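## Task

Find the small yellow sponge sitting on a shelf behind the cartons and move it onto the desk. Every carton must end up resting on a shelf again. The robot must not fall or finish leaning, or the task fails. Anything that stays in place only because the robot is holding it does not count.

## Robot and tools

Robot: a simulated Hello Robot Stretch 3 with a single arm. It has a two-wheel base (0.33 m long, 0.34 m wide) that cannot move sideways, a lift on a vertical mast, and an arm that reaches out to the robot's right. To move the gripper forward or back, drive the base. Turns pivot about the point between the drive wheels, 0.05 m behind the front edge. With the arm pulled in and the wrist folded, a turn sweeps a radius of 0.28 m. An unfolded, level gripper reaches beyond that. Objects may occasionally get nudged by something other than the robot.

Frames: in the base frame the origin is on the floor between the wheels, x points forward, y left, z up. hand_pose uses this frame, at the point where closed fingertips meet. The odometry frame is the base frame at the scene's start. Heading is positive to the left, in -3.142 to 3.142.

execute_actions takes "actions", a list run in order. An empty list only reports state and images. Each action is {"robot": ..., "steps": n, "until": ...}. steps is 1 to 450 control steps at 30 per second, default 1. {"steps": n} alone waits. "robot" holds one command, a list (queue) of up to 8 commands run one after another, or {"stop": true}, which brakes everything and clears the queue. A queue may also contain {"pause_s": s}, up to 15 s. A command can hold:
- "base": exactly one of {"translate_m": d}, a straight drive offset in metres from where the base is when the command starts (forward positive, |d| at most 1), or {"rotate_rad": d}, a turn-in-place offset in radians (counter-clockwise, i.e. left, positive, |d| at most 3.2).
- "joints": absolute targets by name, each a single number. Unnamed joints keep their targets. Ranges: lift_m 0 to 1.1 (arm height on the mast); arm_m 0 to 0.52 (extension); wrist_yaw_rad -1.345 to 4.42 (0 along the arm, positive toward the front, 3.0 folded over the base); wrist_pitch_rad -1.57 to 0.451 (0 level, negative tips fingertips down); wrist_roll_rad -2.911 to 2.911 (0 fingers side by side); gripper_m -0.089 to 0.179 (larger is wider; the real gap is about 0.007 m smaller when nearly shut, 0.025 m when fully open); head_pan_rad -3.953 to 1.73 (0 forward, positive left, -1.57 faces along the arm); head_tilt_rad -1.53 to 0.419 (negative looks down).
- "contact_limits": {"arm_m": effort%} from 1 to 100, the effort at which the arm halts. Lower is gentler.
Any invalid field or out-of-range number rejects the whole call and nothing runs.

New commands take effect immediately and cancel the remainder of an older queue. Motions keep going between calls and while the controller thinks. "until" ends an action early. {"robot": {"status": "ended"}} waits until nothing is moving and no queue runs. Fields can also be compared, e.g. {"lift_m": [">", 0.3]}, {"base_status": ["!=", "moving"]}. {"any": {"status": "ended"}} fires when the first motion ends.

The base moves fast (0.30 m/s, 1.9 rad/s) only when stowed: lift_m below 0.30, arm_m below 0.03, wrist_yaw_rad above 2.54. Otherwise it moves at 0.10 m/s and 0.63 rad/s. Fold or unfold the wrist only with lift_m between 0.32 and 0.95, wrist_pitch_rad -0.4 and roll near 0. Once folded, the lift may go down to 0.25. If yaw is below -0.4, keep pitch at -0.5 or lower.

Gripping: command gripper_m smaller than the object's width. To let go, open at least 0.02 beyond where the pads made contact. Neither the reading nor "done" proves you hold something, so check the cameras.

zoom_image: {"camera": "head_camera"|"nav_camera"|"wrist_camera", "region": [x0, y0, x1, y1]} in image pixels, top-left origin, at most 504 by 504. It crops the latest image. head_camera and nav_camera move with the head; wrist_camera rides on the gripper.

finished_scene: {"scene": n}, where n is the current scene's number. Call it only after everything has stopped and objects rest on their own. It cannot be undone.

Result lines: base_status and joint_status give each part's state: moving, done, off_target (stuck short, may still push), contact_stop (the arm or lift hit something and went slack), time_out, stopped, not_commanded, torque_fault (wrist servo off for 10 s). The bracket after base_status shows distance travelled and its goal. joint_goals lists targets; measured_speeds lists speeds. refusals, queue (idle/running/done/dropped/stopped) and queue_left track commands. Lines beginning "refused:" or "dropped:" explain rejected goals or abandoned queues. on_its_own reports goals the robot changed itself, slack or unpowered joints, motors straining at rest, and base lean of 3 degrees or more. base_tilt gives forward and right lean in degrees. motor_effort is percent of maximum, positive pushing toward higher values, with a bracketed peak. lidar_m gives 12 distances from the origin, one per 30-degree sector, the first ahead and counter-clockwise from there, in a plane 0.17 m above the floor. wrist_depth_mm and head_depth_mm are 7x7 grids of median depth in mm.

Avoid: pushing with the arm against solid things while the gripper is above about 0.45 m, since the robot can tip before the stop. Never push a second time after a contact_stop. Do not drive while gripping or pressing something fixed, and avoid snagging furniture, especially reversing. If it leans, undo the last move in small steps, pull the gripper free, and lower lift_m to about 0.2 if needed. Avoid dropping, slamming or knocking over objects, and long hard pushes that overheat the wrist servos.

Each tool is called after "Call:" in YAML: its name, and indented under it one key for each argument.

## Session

Call:
execute_actions:
  actions: []

Scene clock: 0.00 s.
robot.base_odometry: x=+0.000 y=+0.000 heading=+0.000 (m, m, rad; robot's odometry frame)
robot.turned_by_wheels: +0.000 (rad since the last result)
robot.turned_by_imu: +0.000 (rad since the last result)
robot.base_tilt: forward=-1.1 right=+0.6 (deg)
robot.lidar_m: 1.53 2.03 1.81 1.68 1.70 2.18 2.28 2.40 2.23 2.06 2.09 1.86
robot.head_depth_mm: 1796 2121 2068 2066 2043 1816 1367 / 1800 2052 2042 2058 2014 1810 1376 / 1814 2043 2047 2009 1994 1818 1285 / 1795 2022 2006 1976 1957 1819 1289 / 1808 1982 1983 1961 1922 1814 1285 / 1794 1968 1940 1928 1915 1807 1286 / 1789 1939 1926 1907 1908 1877 1218
robot.base_status: not_commanded
robot.joint_positions: lift_m=+0.481 arm_m=+0.000 wrist_yaw_rad=+2.911 wrist_pitch_rad=-0.439 wrist_roll_rad=+0.010 gripper_m=+0.037 head_pan_rad=-0.003 head_tilt_rad=-0.003
robot.joint_goals: lift_m=+0.481 arm_m=+0.000 wrist_yaw_rad=+2.911 wrist_pitch_rad=-0.439 wrist_roll_rad=+0.010 gripper_m=+0.037 head_pan_rad=-0.003 head_tilt_rad=-0.003
robot.joint_status: lift_m=not_commanded arm_m=not_commanded wrist_yaw_rad=not_commanded wrist_pitch_rad=not_commanded wrist_roll_rad=not_commanded gripper_m=not_commanded head_pan_rad=not_commanded head_tilt_rad=not_commanded
robot.measured_speeds: translate_m=+0.000 rotate_rad=+0.000 lift_m=+0.000 arm_m=+0.000 wrist_yaw_rad=+0.000 wrist_pitch_rad=+0.000 wrist_roll_rad=+0.000 head_pan_rad=+0.000 head_tilt_rad=+0.000
robot: refusals=0 queue=idle queue_left=0
robot.motor_effort: left_wheel=+1 right_wheel=+0 lift_m=+30 arm_m=-1 wrist_yaw_rad=+0 wrist_pitch_rad=+6 wrist_roll_rad=+0 gripper_m=+0 head_pan_rad=-1 head_tilt_rad=+2 (%)
robot.hand_pose: x=+0.0295 y=+0.0712 z=+0.4888 quat_wxyz=(+0.233, +0.706, +0.072, +0.664) (m; robot's base frame)
robot.wrist_depth_mm: - - - - - - - / - - - - - - - / - - - - - - - / - - - - - - - / 915 - 932 887 911 859 837 / 766 760 - 744 - 732 726 / 664 664 658 651 647 637 631
pictures: head_camera (sideways: a quarter turn clockwise sets it upright), nav_camera (sideways: a quarter turn counterclockwise sets it upright), wrist_camera
Images, in order (width x height): head_camera 896x504, nav_camera 672x504, wrist_camera 644x364.

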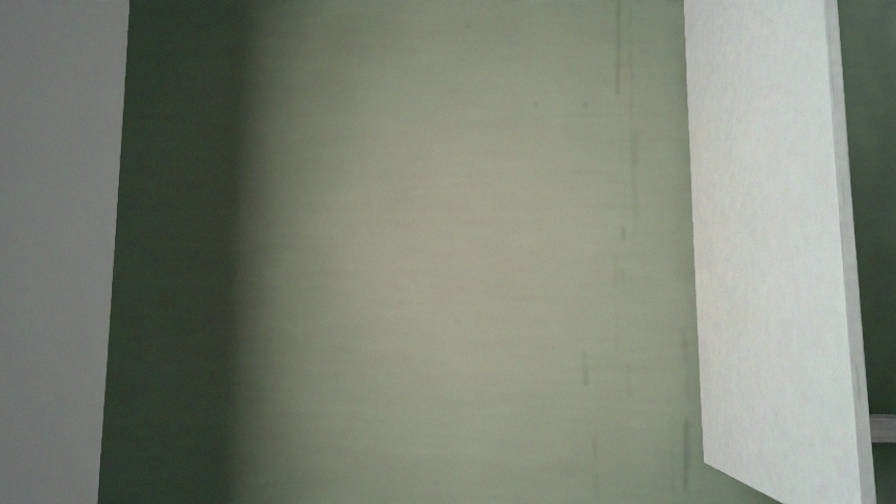

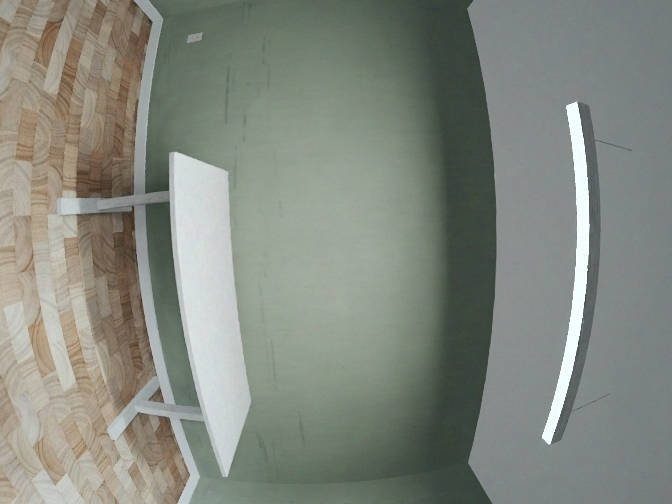

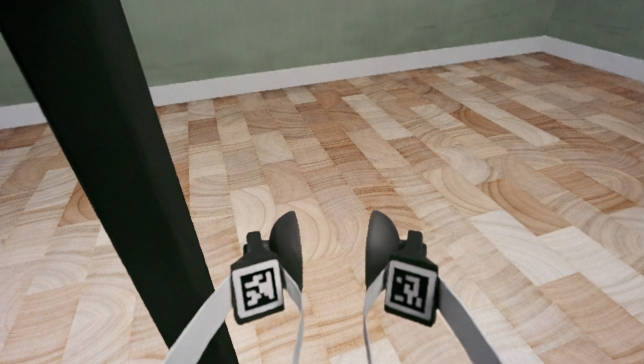

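Call:
execute_actions:
  actions:
    - {"robot":{"joints":{"head_pan_rad":-3.1,"head_tilt_rad":-0.3,"lift_m":0.27}},"steps":120,"until":{"robot":{"status":"ended"}}}

Scene clock: 7.90 s.
robot.base_odometry: x=+0.000 y=+0.000 heading=+0.000 (m, m, rad; robot's odometry frame)
robot.turned_by_wheels: +0.000 (rad since the last result)
robot.turned_by_imu: +0.001 (rad since the last result)
robot.base_tilt: forward=-1.1 right=+0.6 (deg)
robot.lidar_m: 1.53 2.03 1.81 1.68 1.71 2.17 2.28 2.40 2.23 2.05 2.08 1.86
robot.head_depth_mm: 2468 2523 2399 2554 2598 2147 1649 / 2419 2533 2675 2821 2892 2125 1643 / 2424 2551 2636 2785 2883 2122 1637 / 2414 2508 2525 2698 2818 2120 1642 / 2424 2557 2675 2768 2873 2136 1630 / 2400 2532 2637 2754 2872 2117 1652 / 2434 2511 2611 2725 2723 2117 1643
robot.base_status: not_commanded
robot.joint_positions: lift_m=+0.270 arm_m=+0.000 wrist_yaw_rad=+2.911 wrist_pitch_rad=-0.440 wrist_roll_rad=+0.010 gripper_m=+0.037 head_pan_rad=-3.093 head_tilt_rad=-0.296
robot.joint_goals: lift_m=+0.270 arm_m=+0.000 wrist_yaw_rad=+2.911 wrist_pitch_rad=-0.440 wrist_roll_rad=+0.010 gripper_m=+0.037 head_pan_rad=-3.100 head_tilt_rad=-0.300
robot.joint_status: lift_m=done arm_m=not_commanded wrist_yaw_rad=not_commanded wrist_pitch_rad=not_commanded wrist_roll_rad=not_commanded gripper_m=not_commanded head_pan_rad=done head_tilt_rad=done
robot.measured_speeds: translate_m=+0.000 rotate_rad=+0.000 lift_m=+0.000 arm_m=+0.000 wrist_yaw_rad=+0.000 wrist_pitch_rad=+0.000 wrist_roll_rad=+0.000 head_pan_rad=+0.000 head_tilt_rad=+0.000
robot: refusals=0 queue=done queue_left=0
robot.motor_effort: left_wheel=+0(0) right_wheel=+0(0) lift_m=+19(29) arm_m=+0(0) wrist_yaw_rad=+0(0) wrist_pitch_rad=+6(6) wrist_roll_rad=+0(0) gripper_m=+0(1) head_pan_rad=-3(58) head_tilt_rad=-1(15) (%)
robot.hand_pose: x=+0.0295 y=+0.0710 z=+0.2782 quat_wxyz=(+0.233, +0.706, +0.073, +0.664) (m; robot's base frame)
robot.wrist_depth_mm: - - - - - - - / - - - - - - - / 935 - 915 901 867 862 841 / 743 - 722 706 689 683 673 / 605 - 606 587 591 563 563 / 508 508 - 500 - 487 472 / 458 - - - 424 422 418
pictures: head_camera (sideways: a quarter turn clockwise sets it upright), nav_camera (sideways: a quarter turn counterclockwise sets it upright), wrist_camera
Images, in order (width x height): head_camera 896x504, nav_camera 672x504, wrist_camera 644x364.

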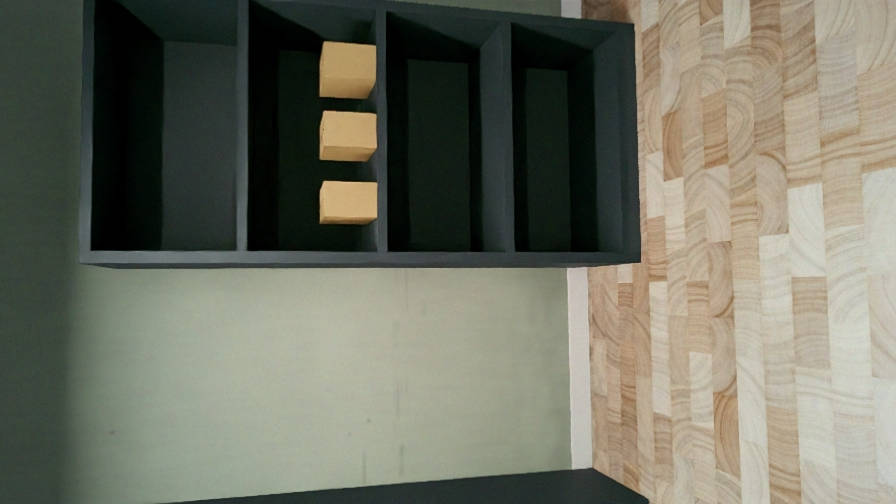

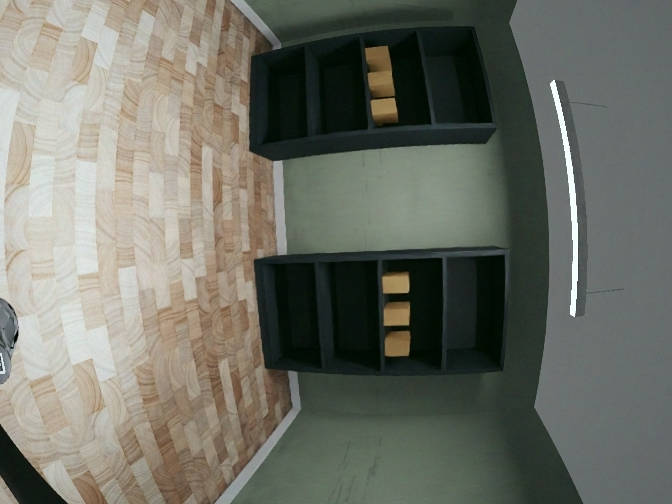

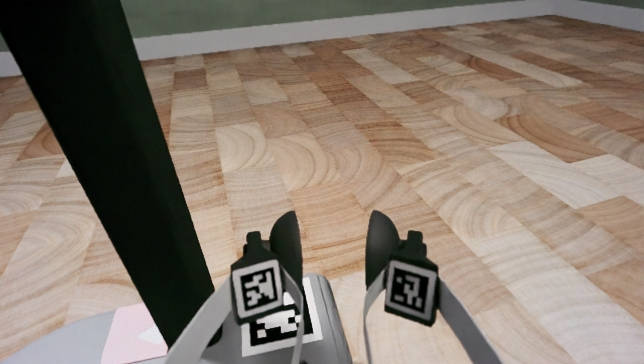

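Call:
execute_actions:
  actions:
    - {"robot":[{"base":{"translate_m":-0.8}},{"base":{"translate_m":-0.75}},{"base":{"rotate_rad":-1.47},"joints":{"head_pan_rad":-1.9,"head_tilt_rad":-0.45}}],"steps":450,"until":{"robot":{"status":"ended"}}}

Scene clock: 26.27 s.
robot.base_odometry: x=-1.550 y=+0.000 heading=-1.470 (m, m, rad; robot's odometry frame)
robot.turned_by_wheels: -1.470 (rad since the last result)
robot.turned_by_imu: -1.444 (rad since the last result)
robot.base_tilt: forward=-1.2 right=+0.6 (deg)
robot.lidar_m: 2.23 2.31 3.13 3.06 2.17 1.57 1.52 1.11 1.15 0.73 1.24 1.18
robot.head_depth_mm: 930 1208 898 1227 1305 1334 1349 / 930 1232 985 995 1381 1168 1349 / 773 1184 813 850 1370 1122 1348 / 774 1139 995 938 1366 1077 1345 / 776 1103 746 779 1319 1041 1306 / 780 1064 771 764 1287 1044 1273 / 785 1032 1099 812 1223 947 936
robot.base_status: done (rotate_rad -1.4699 of -1.4700)
robot.joint_positions: lift_m=+0.270 arm_m=+0.000 wrist_yaw_rad=+2.911 wrist_pitch_rad=-0.440 wrist_roll_rad=+0.010 gripper_m=+0.037 head_pan_rad=-1.907 head_tilt_rad=-0.445
robot.joint_goals: lift_m=+0.270 arm_m=+0.000 wrist_yaw_rad=+2.911 wrist_pitch_rad=-0.440 wrist_roll_rad=+0.010 gripper_m=+0.037 head_pan_rad=-1.900 head_tilt_rad=-0.450
robot.joint_status: lift_m=done arm_m=not_commanded wrist_yaw_rad=not_commanded wrist_pitch_rad=not_commanded wrist_roll_rad=not_commanded gripper_m=not_commanded head_pan_rad=done head_tilt_rad=done
robot.measured_speeds: translate_m=+0.000 rotate_rad=+0.000 lift_m=+0.000 arm_m=+0.000 wrist_yaw_rad=+0.000 wrist_pitch_rad=+0.000 wrist_roll_rad=+0.000 head_pan_rad=+0.000 head_tilt_rad=+0.000
robot: refusals=0 queue=done queue_left=0
robot.motor_effort: left_wheel=+2(14) right_wheel=-2(8) lift_m=+18(19) arm_m=+0(1) wrist_yaw_rad=+0(0) wrist_pitch_rad=+6(6) wrist_roll_rad=+0(0) gripper_m=+1(1) head_pan_rad=+5(56) head_tilt_rad=-2(11) (%)
robot.hand_pose: x=+0.0295 y=+0.0710 z=+0.2782 quat_wxyz=(+0.233, +0.706, +0.073, +0.664) (m; robot's base frame)
robot.wrist_depth_mm: - - - - - - - / - - - - - - - / 954 - 930 906 873 867 850 / 731 - 713 690 692 674 672 / 597 - 603 582 592 559 559 / 509 505 - 500 - 482 478 / 453 - - - 421 421 416
pictures: head_camera (sideways: a quarter turn clockwise sets it upright), nav_camera (sideways: a quarter turn counterclockwise sets it upright), wrist_camera
Images, in order (width x height): head_camera 896x504, nav_camera 672x504, wrist_camera 644x364.

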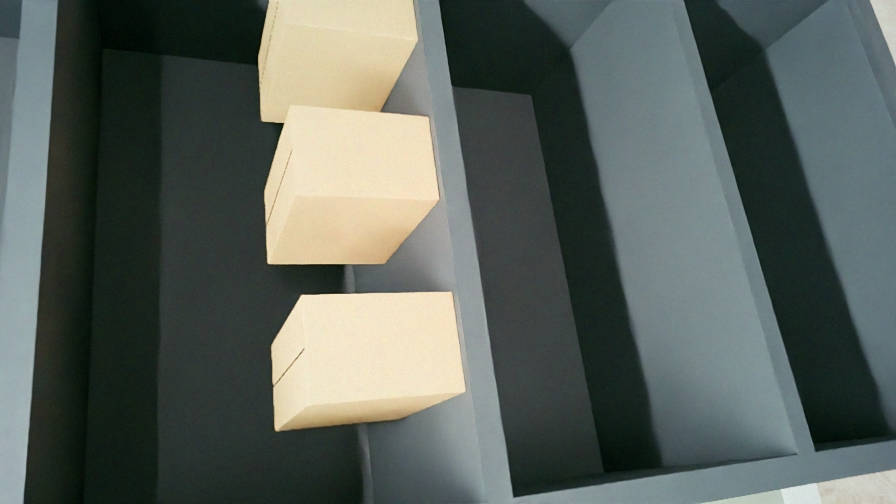

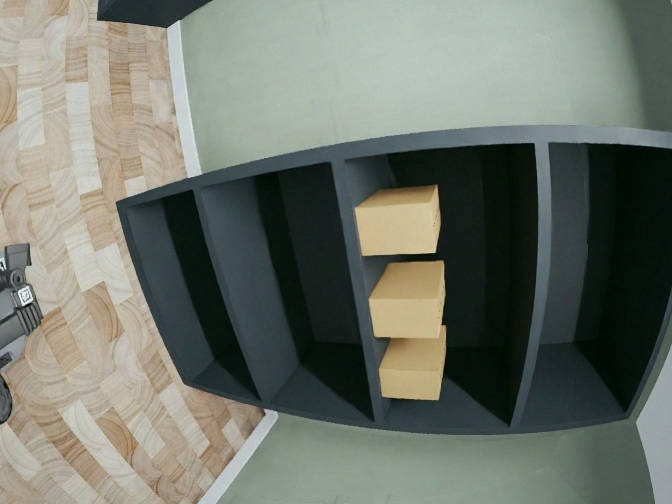

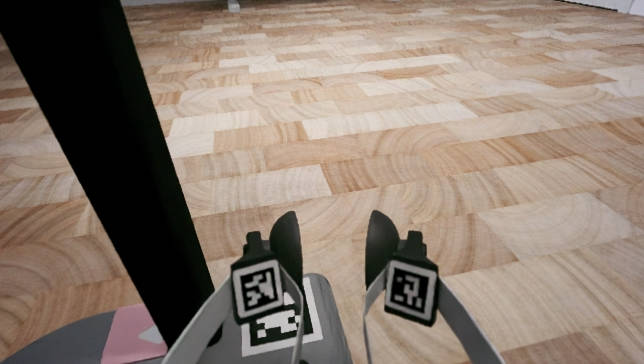

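Call:
execute_actions:
  actions:
    - {"robot":[{"joints":{"lift_m":0.8,"wrist_pitch_rad":-0.4}},{"joints":{"wrist_yaw_rad":0,"gripper_m":0.179}},{"joints":{"wrist_pitch_rad":0,"lift_m":1.0,"head_pan_rad":-1.6},"base":{"translate_m":-0.22}}],"steps":450,"until":{"robot":{"status":"ended"}}}

Scene clock: 46.47 s.
robot.base_odometry: x=-1.572 y=+0.219 heading=-1.470 (m, m, rad; robot's odometry frame)
robot.turned_by_wheels: +0.000 (rad since the last result)
robot.turned_by_imu: +0.003 (rad since the last result)
robot.base_tilt: forward=-1.1 right=+0.7 (deg)
robot.lidar_m: 2.45 2.55 3.38 3.06 1.86 1.35 1.30 1.34 0.95 0.94 0.77 1.36
robot.head_depth_mm: 771 1090 972 872 - - - / 769 1086 735 769 1315 - - / 771 1079 855 772 - - - / 772 1071 1138 875 - - - / 776 1065 728 762 1307 1046 1307 / 780 1060 1106 761 1241 1042 1246 / 769 880 869 799 853 912 1009
robot.base_status: done (translate_m -0.2200 of -0.2200)
robot.joint_positions: lift_m=+1.000 arm_m=+0.000 wrist_yaw_rad=+0.003 wrist_pitch_rad=-0.023 wrist_roll_rad=+0.010 gripper_m=+0.179 head_pan_rad=-1.607 head_tilt_rad=-0.445
robot.joint_goals: lift_m=+1.000 arm_m=+0.000 wrist_yaw_rad=+0.000 wrist_pitch_rad=+0.000 wrist_roll_rad=+0.010 gripper_m=+0.179 head_pan_rad=-1.600 head_tilt_rad=-0.450
robot.joint_status: lift_m=done arm_m=not_commanded wrist_yaw_rad=done wrist_pitch_rad=done wrist_roll_rad=not_commanded gripper_m=done head_pan_rad=done head_tilt_rad=done
robot.measured_speeds: translate_m=+0.000 rotate_rad=+0.000 lift_m=+0.000 arm_m=+0.000 wrist_yaw_rad=+0.000 wrist_pitch_rad=+0.000 wrist_roll_rad=+0.000 head_pan_rad=+0.000 head_tilt_rad=+0.000
robot: refusals=0 queue=done queue_left=0
robot.motor_effort: left_wheel=+3(4) right_wheel=-2(7) lift_m=+38(38) arm_m=-1(0) wrist_yaw_rad=-3(2) wrist_pitch_rad=+9(11) wrist_roll_rad=+0(0) gripper_m=+1(83) head_pan_rad=+5(32) head_tilt_rad=-2(2) (%)
robot.hand_pose: x=-0.0207 y=-0.4003 z=+1.1084 quat_wxyz=(+0.704, +0.009, -0.710, -0.007) (m; robot's base frame)
robot.wrist_depth_mm: 914 511 793 896 905 873 736 / 942 548 893 913 919 901 747 / 977 549 719 932 503 619 498 / - 589 643 729 517 616 506 / - 541 529 535 526 532 519 / - 545 895 - - - - / - 579 877 - - 988 807
pictures: head_camera (sideways: a quarter turn clockwise sets it upright), nav_camera (sideways: a quarter turn counterclockwise sets it upright), wrist_camera
Images, in order (width x height): head_camera 896x504, nav_camera 672x504, wrist_camera 644x364.

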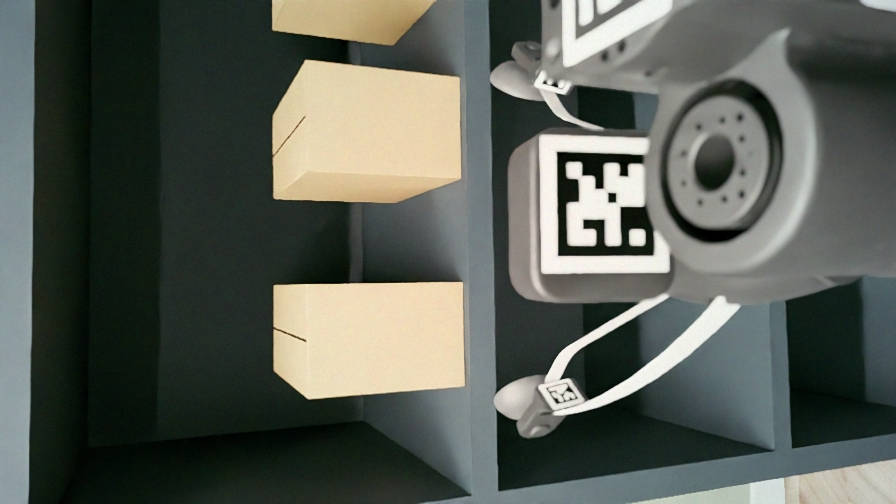

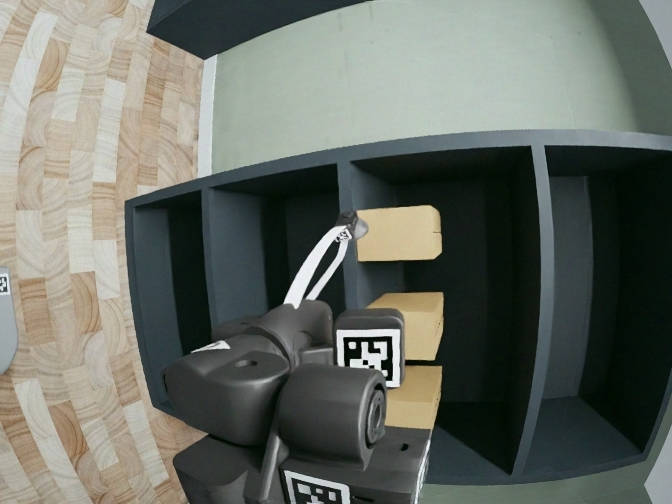

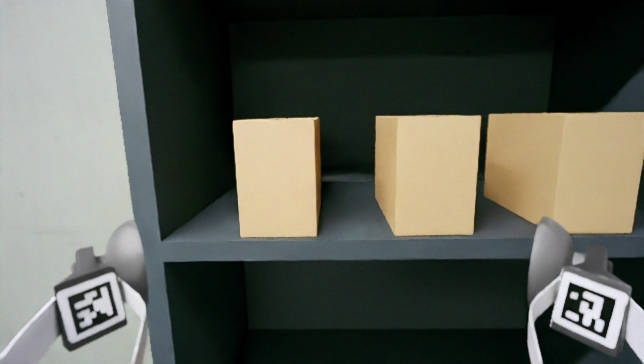

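Call:
execute_actions:
  actions:
    - {"robot":{"base":{"translate_m":-0.5},"joints":{"head_pan_rad":-1.3}},"steps":450,"until":{"robot":{"status":"ended"}}}

Scene clock: 58.90 s.
robot.base_odometry: x=-1.623 y=+0.716 heading=-1.470 (m, m, rad; robot's odometry frame)
robot.turned_by_wheels: +0.000 (rad since the last result)
robot.turned_by_imu: +0.002 (rad since the last result)
robot.base_tilt: forward=-1.1 right=+0.6 (deg)
robot.lidar_m: 2.96 3.05 3.63 3.12 1.14 0.83 0.80 0.82 1.13 0.75 1.05 1.05
robot.head_depth_mm: 770 1029 1095 819 - - - / 768 1059 736 758 1280 1089 1296 / 771 1080 735 768 1304 1043 1312 / 769 1111 1156 891 1352 1044 1348 / 774 1141 780 815 1375 1083 1344 / 776 1172 973 873 1374 1122 1343 / 782 1190 882 928 1319 1120 1349
robot.base_status: done (translate_m -0.5000 of -0.5000)
robot.joint_positions: lift_m=+1.000 arm_m=+0.000 wrist_yaw_rad=+0.003 wrist_pitch_rad=-0.023 wrist_roll_rad=+0.010 gripper_m=+0.179 head_pan_rad=-1.307 head_tilt_rad=-0.445
robot.joint_goals: lift_m=+1.000 arm_m=+0.000 wrist_yaw_rad=+0.000 wrist_pitch_rad=+0.000 wrist_roll_rad=+0.010 gripper_m=+0.179 head_pan_rad=-1.300 head_tilt_rad=-0.450
robot.joint_status: lift_m=done arm_m=not_commanded wrist_yaw_rad=done wrist_pitch_rad=done wrist_roll_rad=not_commanded gripper_m=done head_pan_rad=done head_tilt_rad=done
robot.measured_speeds: translate_m=+0.000 rotate_rad=+0.000 lift_m=+0.000 arm_m=+0.000 wrist_yaw_rad=+0.000 wrist_pitch_rad=+0.000 wrist_roll_rad=+0.000 head_pan_rad=+0.000 head_tilt_rad=+0.000
robot: refusals=0 queue=done queue_left=0
robot.motor_effort: left_wheel=+3(4) right_wheel=-1(7) lift_m=+38(38) arm_m=+0(1) wrist_yaw_rad=-2(2) wrist_pitch_rad=+8(9) wrist_roll_rad=+0(0) gripper_m=+1(1) head_pan_rad=+4(32) head_tilt_rad=-2(2) (%)
robot.hand_pose: x=-0.0207 y=-0.4003 z=+1.1084 quat_wxyz=(+0.704, +0.009, -0.710, -0.007) (m; robot's base frame)
robot.wrist_depth_mm: 871 891 910 889 894 893 885 / 934 914 922 905 911 947 910 / 653 594 706 929 922 947 939 / 596 536 534 745 950 985 958 / 577 539 535 536 998 - 944 / 891 - - - - - - / 955 - - - - - -
pictures: head_camera (sideways: a quarter turn clockwise sets it upright), nav_camera (sideways: a quarter turn counterclockwise sets it upright), wrist_camera
Images, in order (width x height): head_camera 896x504, nav_camera 672x504, wrist_camera 644x364.

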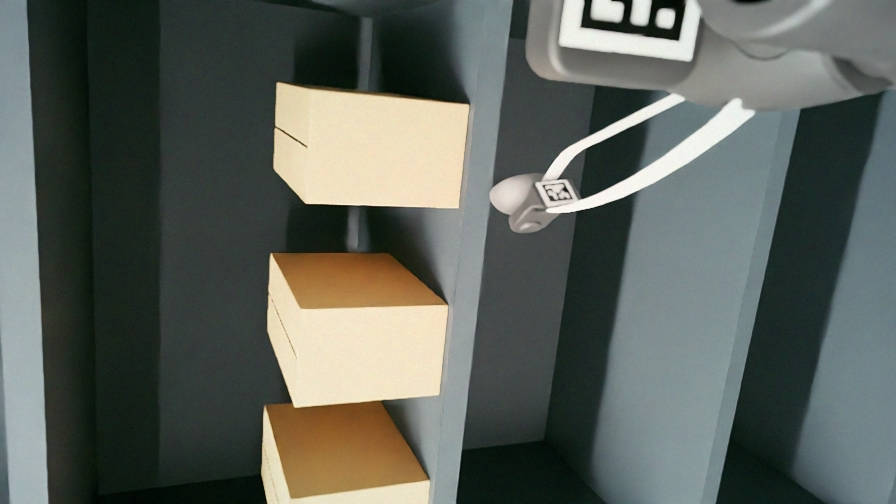

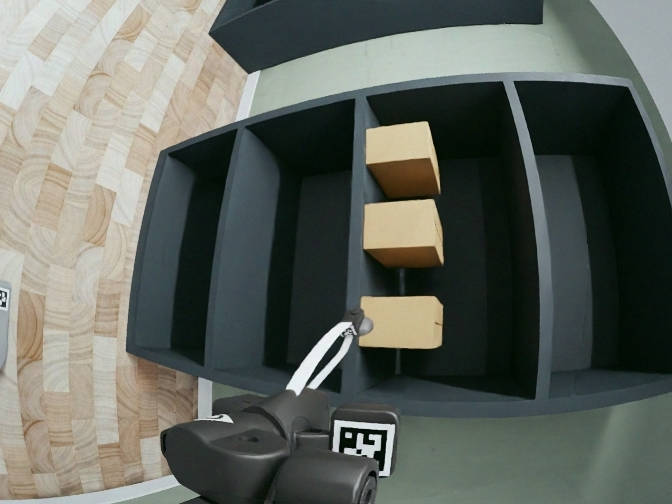

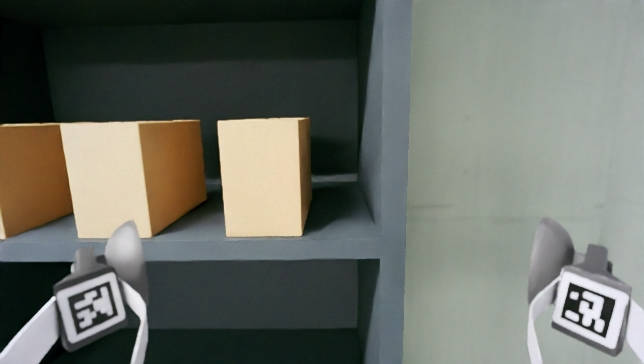

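Call:
execute_actions:
  actions:
    - {"robot":[{"base":{"translate_m":1.0},"joints":{"head_pan_rad":-1.3}},{"base":{"translate_m":0.55}}],"steps":450,"until":{"robot":{"status":"ended"}}}
    - {"steps":200,"until":{"robot":{"status":"ended"}}}

Scene clock: 83.57 s.
robot.base_odometry: x=-1.466 y=-0.826 heading=-1.470 (m, m, rad; robot's odometry frame)
robot.turned_by_wheels: +0.000 (rad since the last result)
robot.turned_by_imu: +0.005 (rad since the last result)
robot.base_tilt: forward=-1.1 right=+0.6 (deg)
robot.lidar_m: 1.41 1.46 1.99 3.52 3.19 2.45 2.35 1.07 1.10 0.74 1.22 1.20
robot.head_depth_mm: 974 1036 1102 1186 - - - / 927 1030 1123 1208 1314 1413 1408 / 608 657 710 762 908 994 1052 / 769 1092 960 829 1334 1044 1347 / 772 1129 763 801 1376 1042 1344 / 775 1157 981 870 1365 1080 1342 / 778 1190 845 883 1376 1117 1343
robot.base_status: done (translate_m +0.5500 of +0.5500)
robot.joint_positions: lift_m=+1.000 arm_m=+0.000 wrist_yaw_rad=+0.003 wrist_pitch_rad=-0.023 wrist_roll_rad=+0.010 gripper_m=+0.179 head_pan_rad=-1.307 head_tilt_rad=-0.445
robot.joint_goals: lift_m=+1.000 arm_m=+0.000 wrist_yaw_rad=+0.000 wrist_pitch_rad=+0.000 wrist_roll_rad=+0.010 gripper_m=+0.179 head_pan_rad=-1.300 head_tilt_rad=-0.450
robot.joint_status: lift_m=done arm_m=not_commanded wrist_yaw_rad=done wrist_pitch_rad=done wrist_roll_rad=not_commanded gripper_m=done head_pan_rad=done head_tilt_rad=done
robot.measured_speeds: translate_m=+0.000 rotate_rad=+0.000 lift_m=+0.000 arm_m=+0.000 wrist_yaw_rad=+0.000 wrist_pitch_rad=+0.000 wrist_roll_rad=+0.000 head_pan_rad=+0.000 head_tilt_rad=+0.000
robot: refusals=0 queue=done queue_left=0
robot.motor_effort: left_wheel=+2(10) right_wheel=-2(3) lift_m=+38(38) arm_m=-1(0) wrist_yaw_rad=-2(2) wrist_pitch_rad=+9(9) wrist_roll_rad=+0(0) gripper_m=+1(0) head_pan_rad=+5(3) head_tilt_rad=+0(2) (%)
robot.hand_pose: x=-0.0207 y=-0.4003 z=+1.1084 quat_wxyz=(+0.704, +0.009, -0.710, -0.007) (m; robot's base frame)
robot.wrist_depth_mm: 888 879 632 893 890 880 868 / 926 921 624 926 902 893 884 / 644 551 624 944 951 918 922 / 593 517 619 990 991 947 946 / 553 530 523 - 987 990 928 / - - - - - - - / - - 945 - - - -
pictures: head_camera (sideways: a quarter turn clockwise sets it upright), nav_camera (sideways: a quarter turn counterclockwise sets it upright), wrist_camera
Images, in order (width x height): head_camera 896x504, nav_camera 672x504, wrist_camera 644x364.

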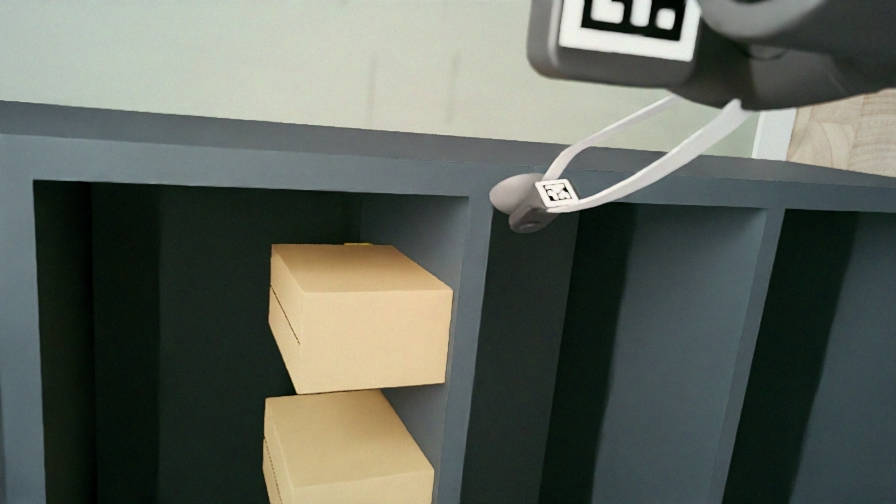

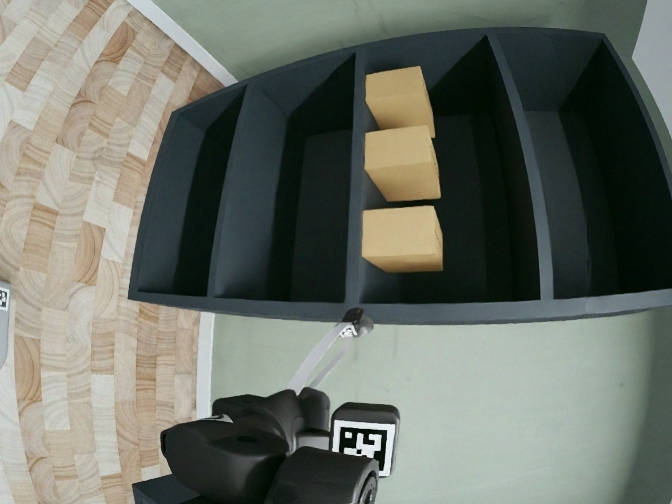

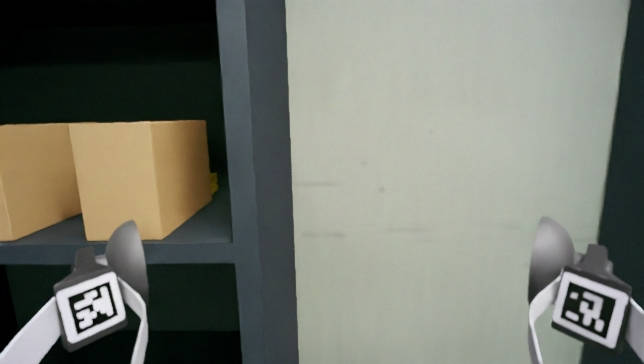

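Call:
execute_actions:
  actions:
    - {"robot":[{"base":{"translate_m":0.32},"joints":{"head_pan_rad":-1.7,"lift_m":1.015}},{"joints":{"arm_m":0.22}}],"steps":450,"until":{"robot":{"status":"ended"}}}

Scene clock: 98.60 s.
robot.base_odometry: x=-1.434 y=-1.144 heading=-1.470 (m, m, rad; robot's odometry frame)
robot.turned_by_wheels: +0.000 (rad since the last result)
robot.turned_by_imu: +0.002 (rad since the last result)
robot.base_tilt: forward=-1.1 right=+0.6 (deg)
robot.lidar_m: 1.09 1.12 1.53 3.10 3.66 2.77 2.67 1.32 0.75 0.75 0.97 1.13
robot.head_depth_mm: 1057 1137 1213 - 1455 1590 1433 / 629 1098 1173 - 1422 1547 1430 / 660 774 792 - 876 946 1065 / 772 1069 1113 - 1263 1042 1308 / 775 1057 788 - 1291 1042 1309 / 780 1044 1097 762 1277 1040 1278 / 784 1028 1063 758 1257 1042 1277
robot.base_status: done (translate_m +0.3200 of +0.3200)
robot.joint_positions: lift_m=+1.015 arm_m=+0.220 wrist_yaw_rad=+0.002 wrist_pitch_rad=-0.023 wrist_roll_rad=+0.010 gripper_m=+0.179 head_pan_rad=-1.693 head_tilt_rad=-0.445
robot.joint_goals: lift_m=+1.015 arm_m=+0.220 wrist_yaw_rad=+0.000 wrist_pitch_rad=+0.000 wrist_roll_rad=+0.010 gripper_m=+0.179 head_pan_rad=-1.700 head_tilt_rad=-0.450
robot.joint_status: lift_m=done arm_m=done wrist_yaw_rad=done wrist_pitch_rad=done wrist_roll_rad=not_commanded gripper_m=done head_pan_rad=done head_tilt_rad=done
robot.measured_speeds: translate_m=+0.000 rotate_rad=+0.000 lift_m=+0.000 arm_m=+0.000 wrist_yaw_rad=+0.000 wrist_pitch_rad=+0.000 wrist_roll_rad=+0.000 head_pan_rad=+0.000 head_tilt_rad=+0.000
robot: refusals=0 queue=done queue_left=0
robot.motor_effort: left_wheel=+2(10) right_wheel=-2(3) lift_m=+38(39) arm_m=+4(7) wrist_yaw_rad=-1(2) wrist_pitch_rad=+8(9) wrist_roll_rad=+0(0) gripper_m=+1(1) head_pan_rad=-4(38) head_tilt_rad=-2(2) (%)
robot.hand_pose: x=-0.0210 y=-0.6203 z=+1.1234 quat_wxyz=(+0.704, +0.009, -0.710, -0.008) (m; robot's base frame)
robot.wrist_depth_mm: 696 683 679 680 656 333 245 / 699 703 690 687 674 339 253 / 722 716 708 458 609 337 260 / 289 334 516 286 542 338 268 / 301 354 507 295 497 353 749 / 308 379 412 303 381 362 - / - 317 317 310 311 303 811
pictures: head_camera (sideways: a quarter turn clockwise sets it upright), nav_camera (sideways: a quarter turn counterclockwise sets it upright), wrist_camera
Images, in order (width x height): head_camera 896x504, nav_camera 672x504, wrist_camera 644x364.

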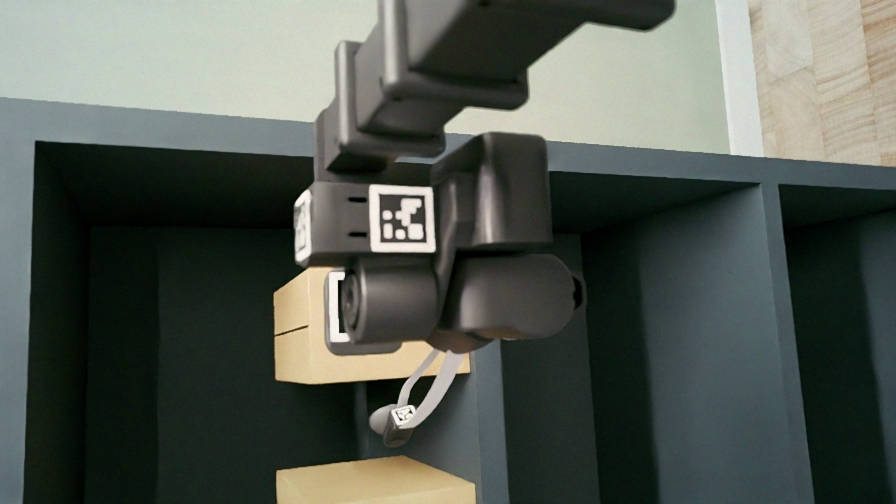

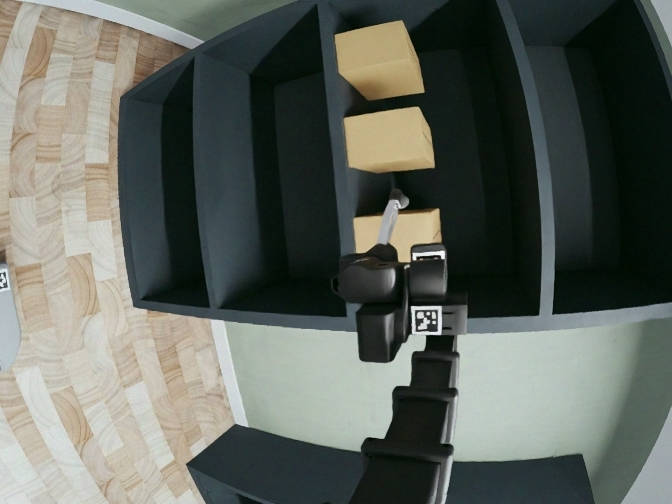

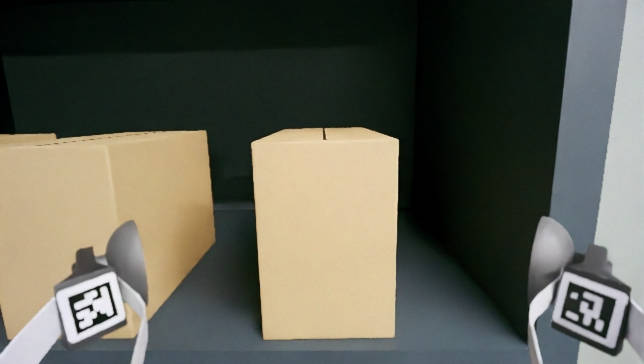

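Call:
execute_actions:
  actions:
    - {"robot":{"joints":{"arm_m":0.39},"contact_limits":{"arm_m":12}},"steps":200,"until":{"robot":{"status":"ended"}}}

Scene clock: 116.03 s.
robot.base_odometry: x=-1.434 y=-1.144 heading=-1.470 (m, m, rad; robot's odometry frame)
robot.turned_by_wheels: +0.000 (rad since the last result)
robot.turned_by_imu: +0.001 (rad since the last result)
robot.base_tilt: forward=-1.1 right=+0.6 (deg)
robot.lidar_m: 1.09 1.12 1.53 3.08 3.66 2.78 2.67 1.32 0.75 0.75 0.97 1.13
robot.head_depth_mm: 1055 1130 1211 - 1494 1587 1436 / 629 1097 1177 1331 1416 1556 1428 / 661 773 - 790 871 947 1059 / 775 1065 - 813 1304 1047 1315 / 777 1060 969 756 1295 1040 1308 / 782 1044 1096 812 1275 1044 1279 / 784 1027 1068 761 1260 1044 1279
robot.base_status: done (translate_m +0.3200 of +0.3200)
robot.joint_positions: lift_m=+1.015 arm_m=+0.390 wrist_yaw_rad=+0.002 wrist_pitch_rad=-0.023 wrist_roll_rad=+0.010 gripper_m=+0.179 head_pan_rad=-1.693 head_tilt_rad=-0.445
robot.joint_goals: lift_m=+1.015 arm_m=+0.390 wrist_yaw_rad=+0.000 wrist_pitch_rad=+0.000 wrist_roll_rad=+0.010 gripper_m=+0.179 head_pan_rad=-1.700 head_tilt_rad=-0.450
robot.joint_status: lift_m=done arm_m=done wrist_yaw_rad=done wrist_pitch_rad=done wrist_roll_rad=not_commanded gripper_m=done head_pan_rad=done head_tilt_rad=done
robot.measured_speeds: translate_m=+0.000 rotate_rad=+0.000 lift_m=+0.000 arm_m=+0.000 wrist_yaw_rad=+0.000 wrist_pitch_rad=+0.000 wrist_roll_rad=+0.000 head_pan_rad=+0.000 head_tilt_rad=+0.000
robot: refusals=0 queue=done queue_left=0
robot.motor_effort: left_wheel=+2(2) right_wheel=-2(2) lift_m=+38(38) arm_m=+4(4) wrist_yaw_rad=-2(1) wrist_pitch_rad=+9(8) wrist_roll_rad=+0(0) gripper_m=+0(1) head_pan_rad=-4(3) head_tilt_rad=-2(2) (%)
robot.contact_limits: arm_m 12 (drawing in: default 26, maximum 43; extending or still: default 36, maximum 59)
robot.hand_pose: x=-0.0210 y=-0.7903 z=+1.1234 quat_wxyz=(+0.704, +0.009, -0.710, -0.008) (m; robot's base frame)
robot.wrist_depth_mm: 524 524 518 514 512 332 217 / 545 537 527 530 527 333 219 / 547 547 541 536 535 333 218 / 239 280 114 114 113 292 219 / 239 117 116 116 116 303 209 / 225 119 119 119 119 316 - / - 276 123 123 123 280 234
pictures: head_camera (sideways: a quarter turn clockwise sets it upright), nav_camera (sideways: a quarter turn counterclockwise sets it upright), wrist_camera
Images, in order (width x height): head_camera 896x504, nav_camera 672x504, wrist_camera 644x364.

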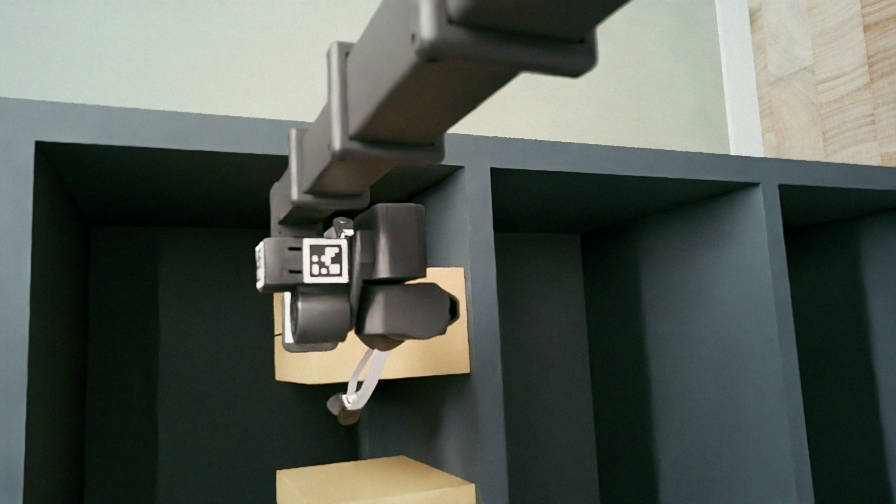

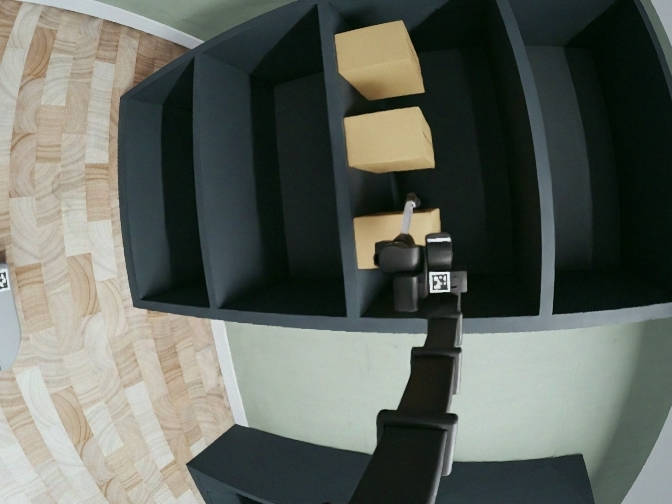

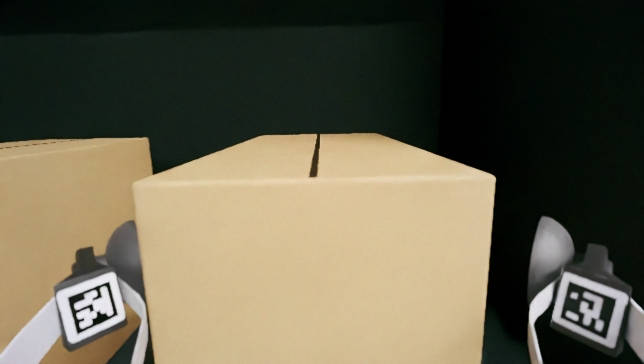

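Call:
execute_actions:
  actions:
    - {"robot":[{"joints":{"arm_m":0.42},"contact_limits":{"arm_m":12}},{"joints":{"gripper_m":0.09}},{"joints":{"lift_m":1.035}},{"joints":{"arm_m":0.0}},{"base":{"translate_m":0.08},"joints":{"lift_m":0.66,"head_tilt_rad":-0.9}},{"joints":{"arm_m":0.41},"contact_limits":{"arm_m":15}},{"joints":{"lift_m":0.6}}],"steps":450,"until":{"robot":{"status":"ended"}}}
    - {"steps":300,"until":{"robot":{"status":"ended"}}}

Scene clock: 145.40 s.
robot.base_odometry: x=-1.426 y=-1.224 heading=-1.470 (m, m, rad; robot's odometry frame)
robot.turned_by_wheels: +0.000 (rad since the last result)
robot.turned_by_imu: +0.078 (rad since the last result)
robot.base_tilt: forward=-2.5 right=-1.8 (deg)
robot.lidar_m: 1.00 1.06 1.52 3.10 3.16 2.80 2.74 1.40 0.79 1.19 0.92 1.02
robot.head_depth_mm: 703 808 1481 1687 1499 1301 1163 / 860 895 1013 1134 1468 - - / 925 1234 1306 1136 1424 1298 1150 / 915 1227 1329 1560 1429 1307 1154 / 937 1217 1003 1148 1435 1312 1158 / 696 1217 1301 1124 1431 1315 1164 / 668 1204 1308 1126 1452 1318 1163
robot.base_status: done (translate_m +0.0800 of +0.0800)
robot.joint_positions: lift_m=+0.660 arm_m=+0.409 wrist_yaw_rad=-0.008 wrist_pitch_rad=-0.018 wrist_roll_rad=-0.012 gripper_m=+0.103 head_pan_rad=-1.694 head_tilt_rad=-0.891
robot.joint_goals: lift_m=+0.660 arm_m=+0.410 wrist_yaw_rad=+0.000 wrist_pitch_rad=+0.000 wrist_roll_rad=-0.012 gripper_m=+0.102 head_pan_rad=-1.700 head_tilt_rad=-0.900
robot.joint_status: lift_m=contact_stop arm_m=done wrist_yaw_rad=done wrist_pitch_rad=done wrist_roll_rad=not_commanded gripper_m=done head_pan_rad=done head_tilt_rad=done
robot.measured_speeds: translate_m=+0.000 rotate_rad=-0.001 lift_m=+0.003 arm_m=+0.000 wrist_yaw_rad=+0.000 wrist_pitch_rad=+0.000 wrist_roll_rad=+0.000 head_pan_rad=+0.000 head_tilt_rad=+0.000
robot: refusals=0 queue=dropped queue_left=0
robot.on_its_own: gripper_m is held at +0.102, not at your +0.090, by its stall guard, which is not easing now; lift_m is slack since a contact_stop, until your next command for it (your +0.600 is given up)
robot.motor_effort: left_wheel=-5(19) right_wheel=-1(16) lift_m=+23(40) arm_m=+12(19) wrist_yaw_rad=+4(17) wrist_pitch_rad=+6(51) wrist_roll_rad=+12(30) gripper_m=-15(97) head_pan_rad=-3(5) head_tilt_rad=-3(22) (%)
robot.contact_limits: arm_m 15 (drawing in: default 26, maximum 43; extending or still: default 36, maximum 59)
robot.hand_pose: x=-0.0234 y=-0.8098 z=+0.7701 quat_wxyz=(+0.712, +0.004, -0.702, -0.009) (m; robot's base frame)
robot.wrist_depth_mm: 277 282 286 296 301 307 312 / 512 532 554 549 529 521 404 / 596 591 578 557 546 532 405 / 616 599 589 574 557 546 405 / 618 616 603 586 562 558 408 / 631 637 153 149 147 - 387 / 582 555 127 125 123 118 378
pictures: head_camera (sideways: a quarter turn clockwise sets it upright), nav_camera (sideways: a quarter turn counterclockwise sets it upright), wrist_camera
Images, in order (width x height): head_camera 896x504, nav_camera 672x504, wrist_camera 644x364.

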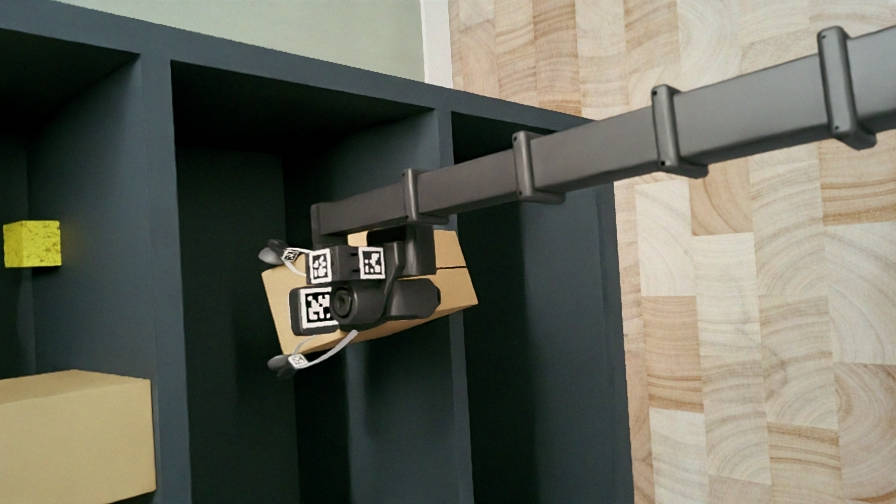

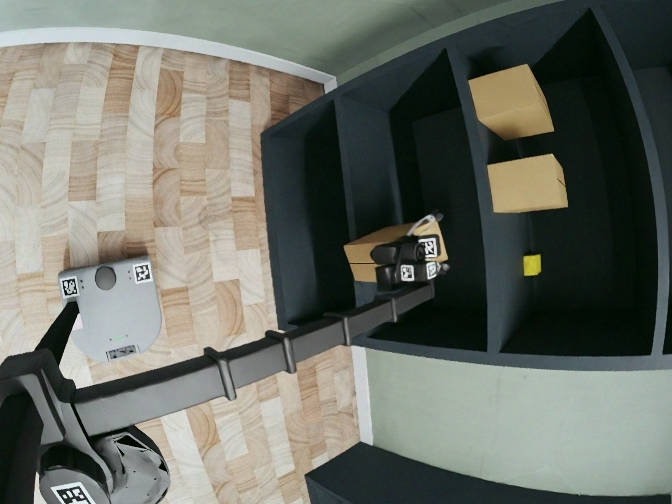

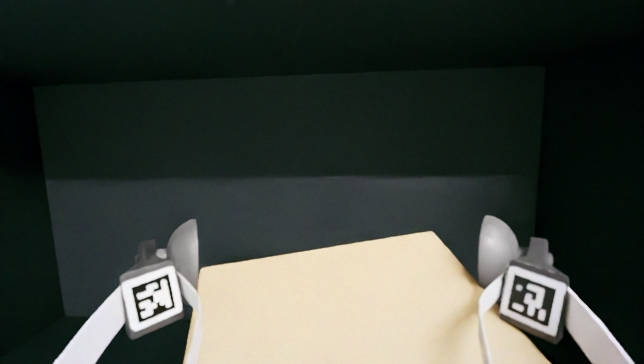

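Call:
execute_actions:
  actions:
    - {"robot":{"joints":{"lift_m":0.70}},"steps":90,"until":{"robot":{"status":"ended"}}}

Scene clock: 152.73 s.
robot.base_odometry: x=-1.426 y=-1.224 heading=-1.470 (m, m, rad; robot's odometry frame)
robot.turned_by_wheels: +0.000 (rad since the last result)
robot.turned_by_imu: -0.022 (rad since the last result)
robot.base_tilt: forward=-1.3 right=+0.3 (deg)
robot.lidar_m: 1.00 1.05 1.48 3.09 3.72 2.82 2.75 1.39 0.78 1.18 0.92 1.03
robot.head_depth_mm: 686 779 1478 1699 1480 1297 - / 803 893 990 1118 1516 - - / 826 1221 1260 - 1389 1259 1142 / 823 1206 - 1522 1413 1287 1137 / 823 1197 865 1069 1395 1282 1133 / 665 1190 1224 1095 1386 1283 1140 / 634 1171 1226 1064 1390 1283 1141
robot.base_status: done (translate_m +0.0800 of +0.0800)
robot.joint_positions: lift_m=+0.700 arm_m=+0.409 wrist_yaw_rad=+0.000 wrist_pitch_rad=-0.066 wrist_roll_rad=+0.002 gripper_m=+0.103 head_pan_rad=-1.694 head_tilt_rad=-0.891
robot.joint_goals: lift_m=+0.700 arm_m=+0.410 wrist_yaw_rad=+0.000 wrist_pitch_rad=+0.000 wrist_roll_rad=+0.002 gripper_m=+0.102 head_pan_rad=-1.700 head_tilt_rad=-0.900
robot.joint_status: lift_m=done arm_m=done wrist_yaw_rad=done wrist_pitch_rad=done wrist_roll_rad=not_commanded gripper_m=done head_pan_rad=done head_tilt_rad=done
robot.measured_speeds: translate_m=+0.000 rotate_rad=+0.000 lift_m=+0.000 arm_m=+0.000 wrist_yaw_rad=+0.000 wrist_pitch_rad=+0.000 wrist_roll_rad=+0.000 head_pan_rad=+0.000 head_tilt_rad=+0.000
robot: refusals=0 queue=done queue_left=0
robot.on_its_own: gripper_m is held at +0.102, not at your +0.090, by its stall guard, which is not easing now
robot.motor_effort: left_wheel=+0(4) right_wheel=+0(0) lift_m=+23(26) arm_m=+12(12) wrist_yaw_rad=+1(5) wrist_pitch_rad=+26(26) wrist_roll_rad=+5(12) gripper_m=-13(15) head_pan_rad=-4(3) head_tilt_rad=-3(3) (%)
robot.contact_limits: arm_m 15 (drawing in: default 26, maximum 43; extending or still: default 36, maximum 59)
robot.hand_pose: x=-0.0216 y=-0.8081 z=+0.7980 quat_wxyz=(+0.706, +0.023, -0.707, -0.024) (m; robot's base frame)
robot.wrist_depth_mm: 355 361 371 380 390 400 360 / 544 528 522 507 505 492 398 / 557 552 544 527 519 512 398 / 586 573 559 549 538 524 398 / 601 592 584 561 554 538 402 / 610 - 152 150 148 - 388 / 534 502 127 125 124 123 372
pictures: head_camera (sideways: a quarter turn clockwise sets it upright), nav_camera (sideways: a quarter turn counterclockwise sets it upright), wrist_camera
Images, in order (width x height): head_camera 896x504, nav_camera 672x504, wrist_camera 644x364.

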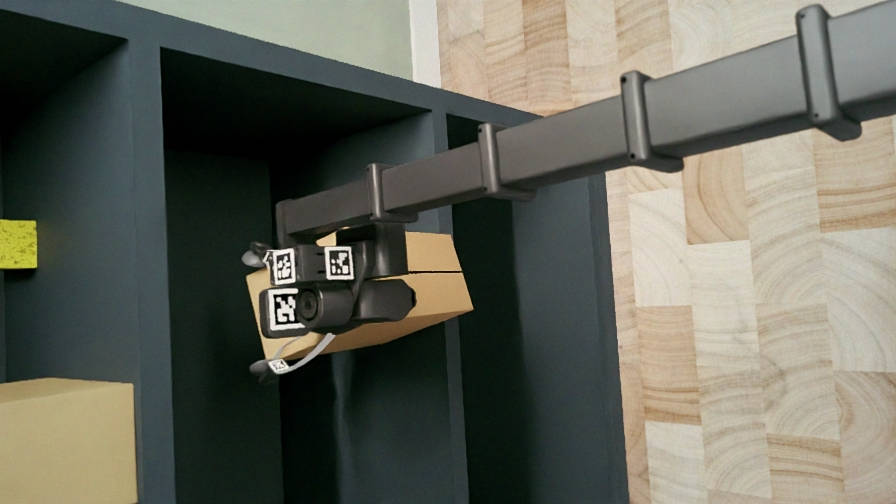

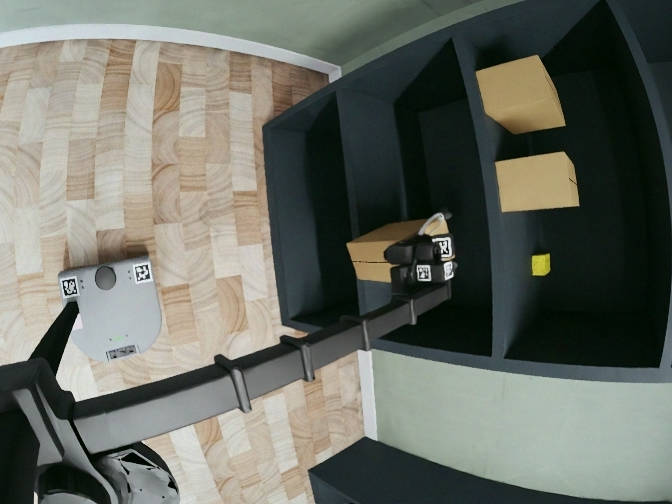

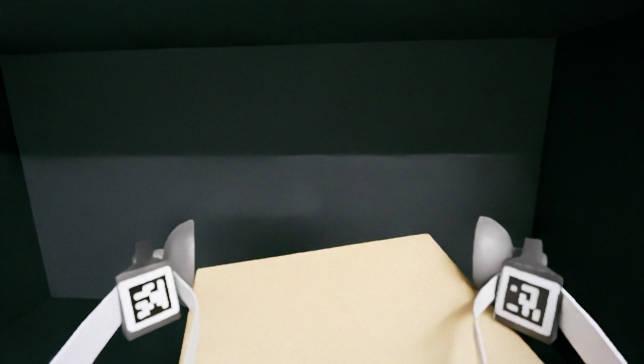

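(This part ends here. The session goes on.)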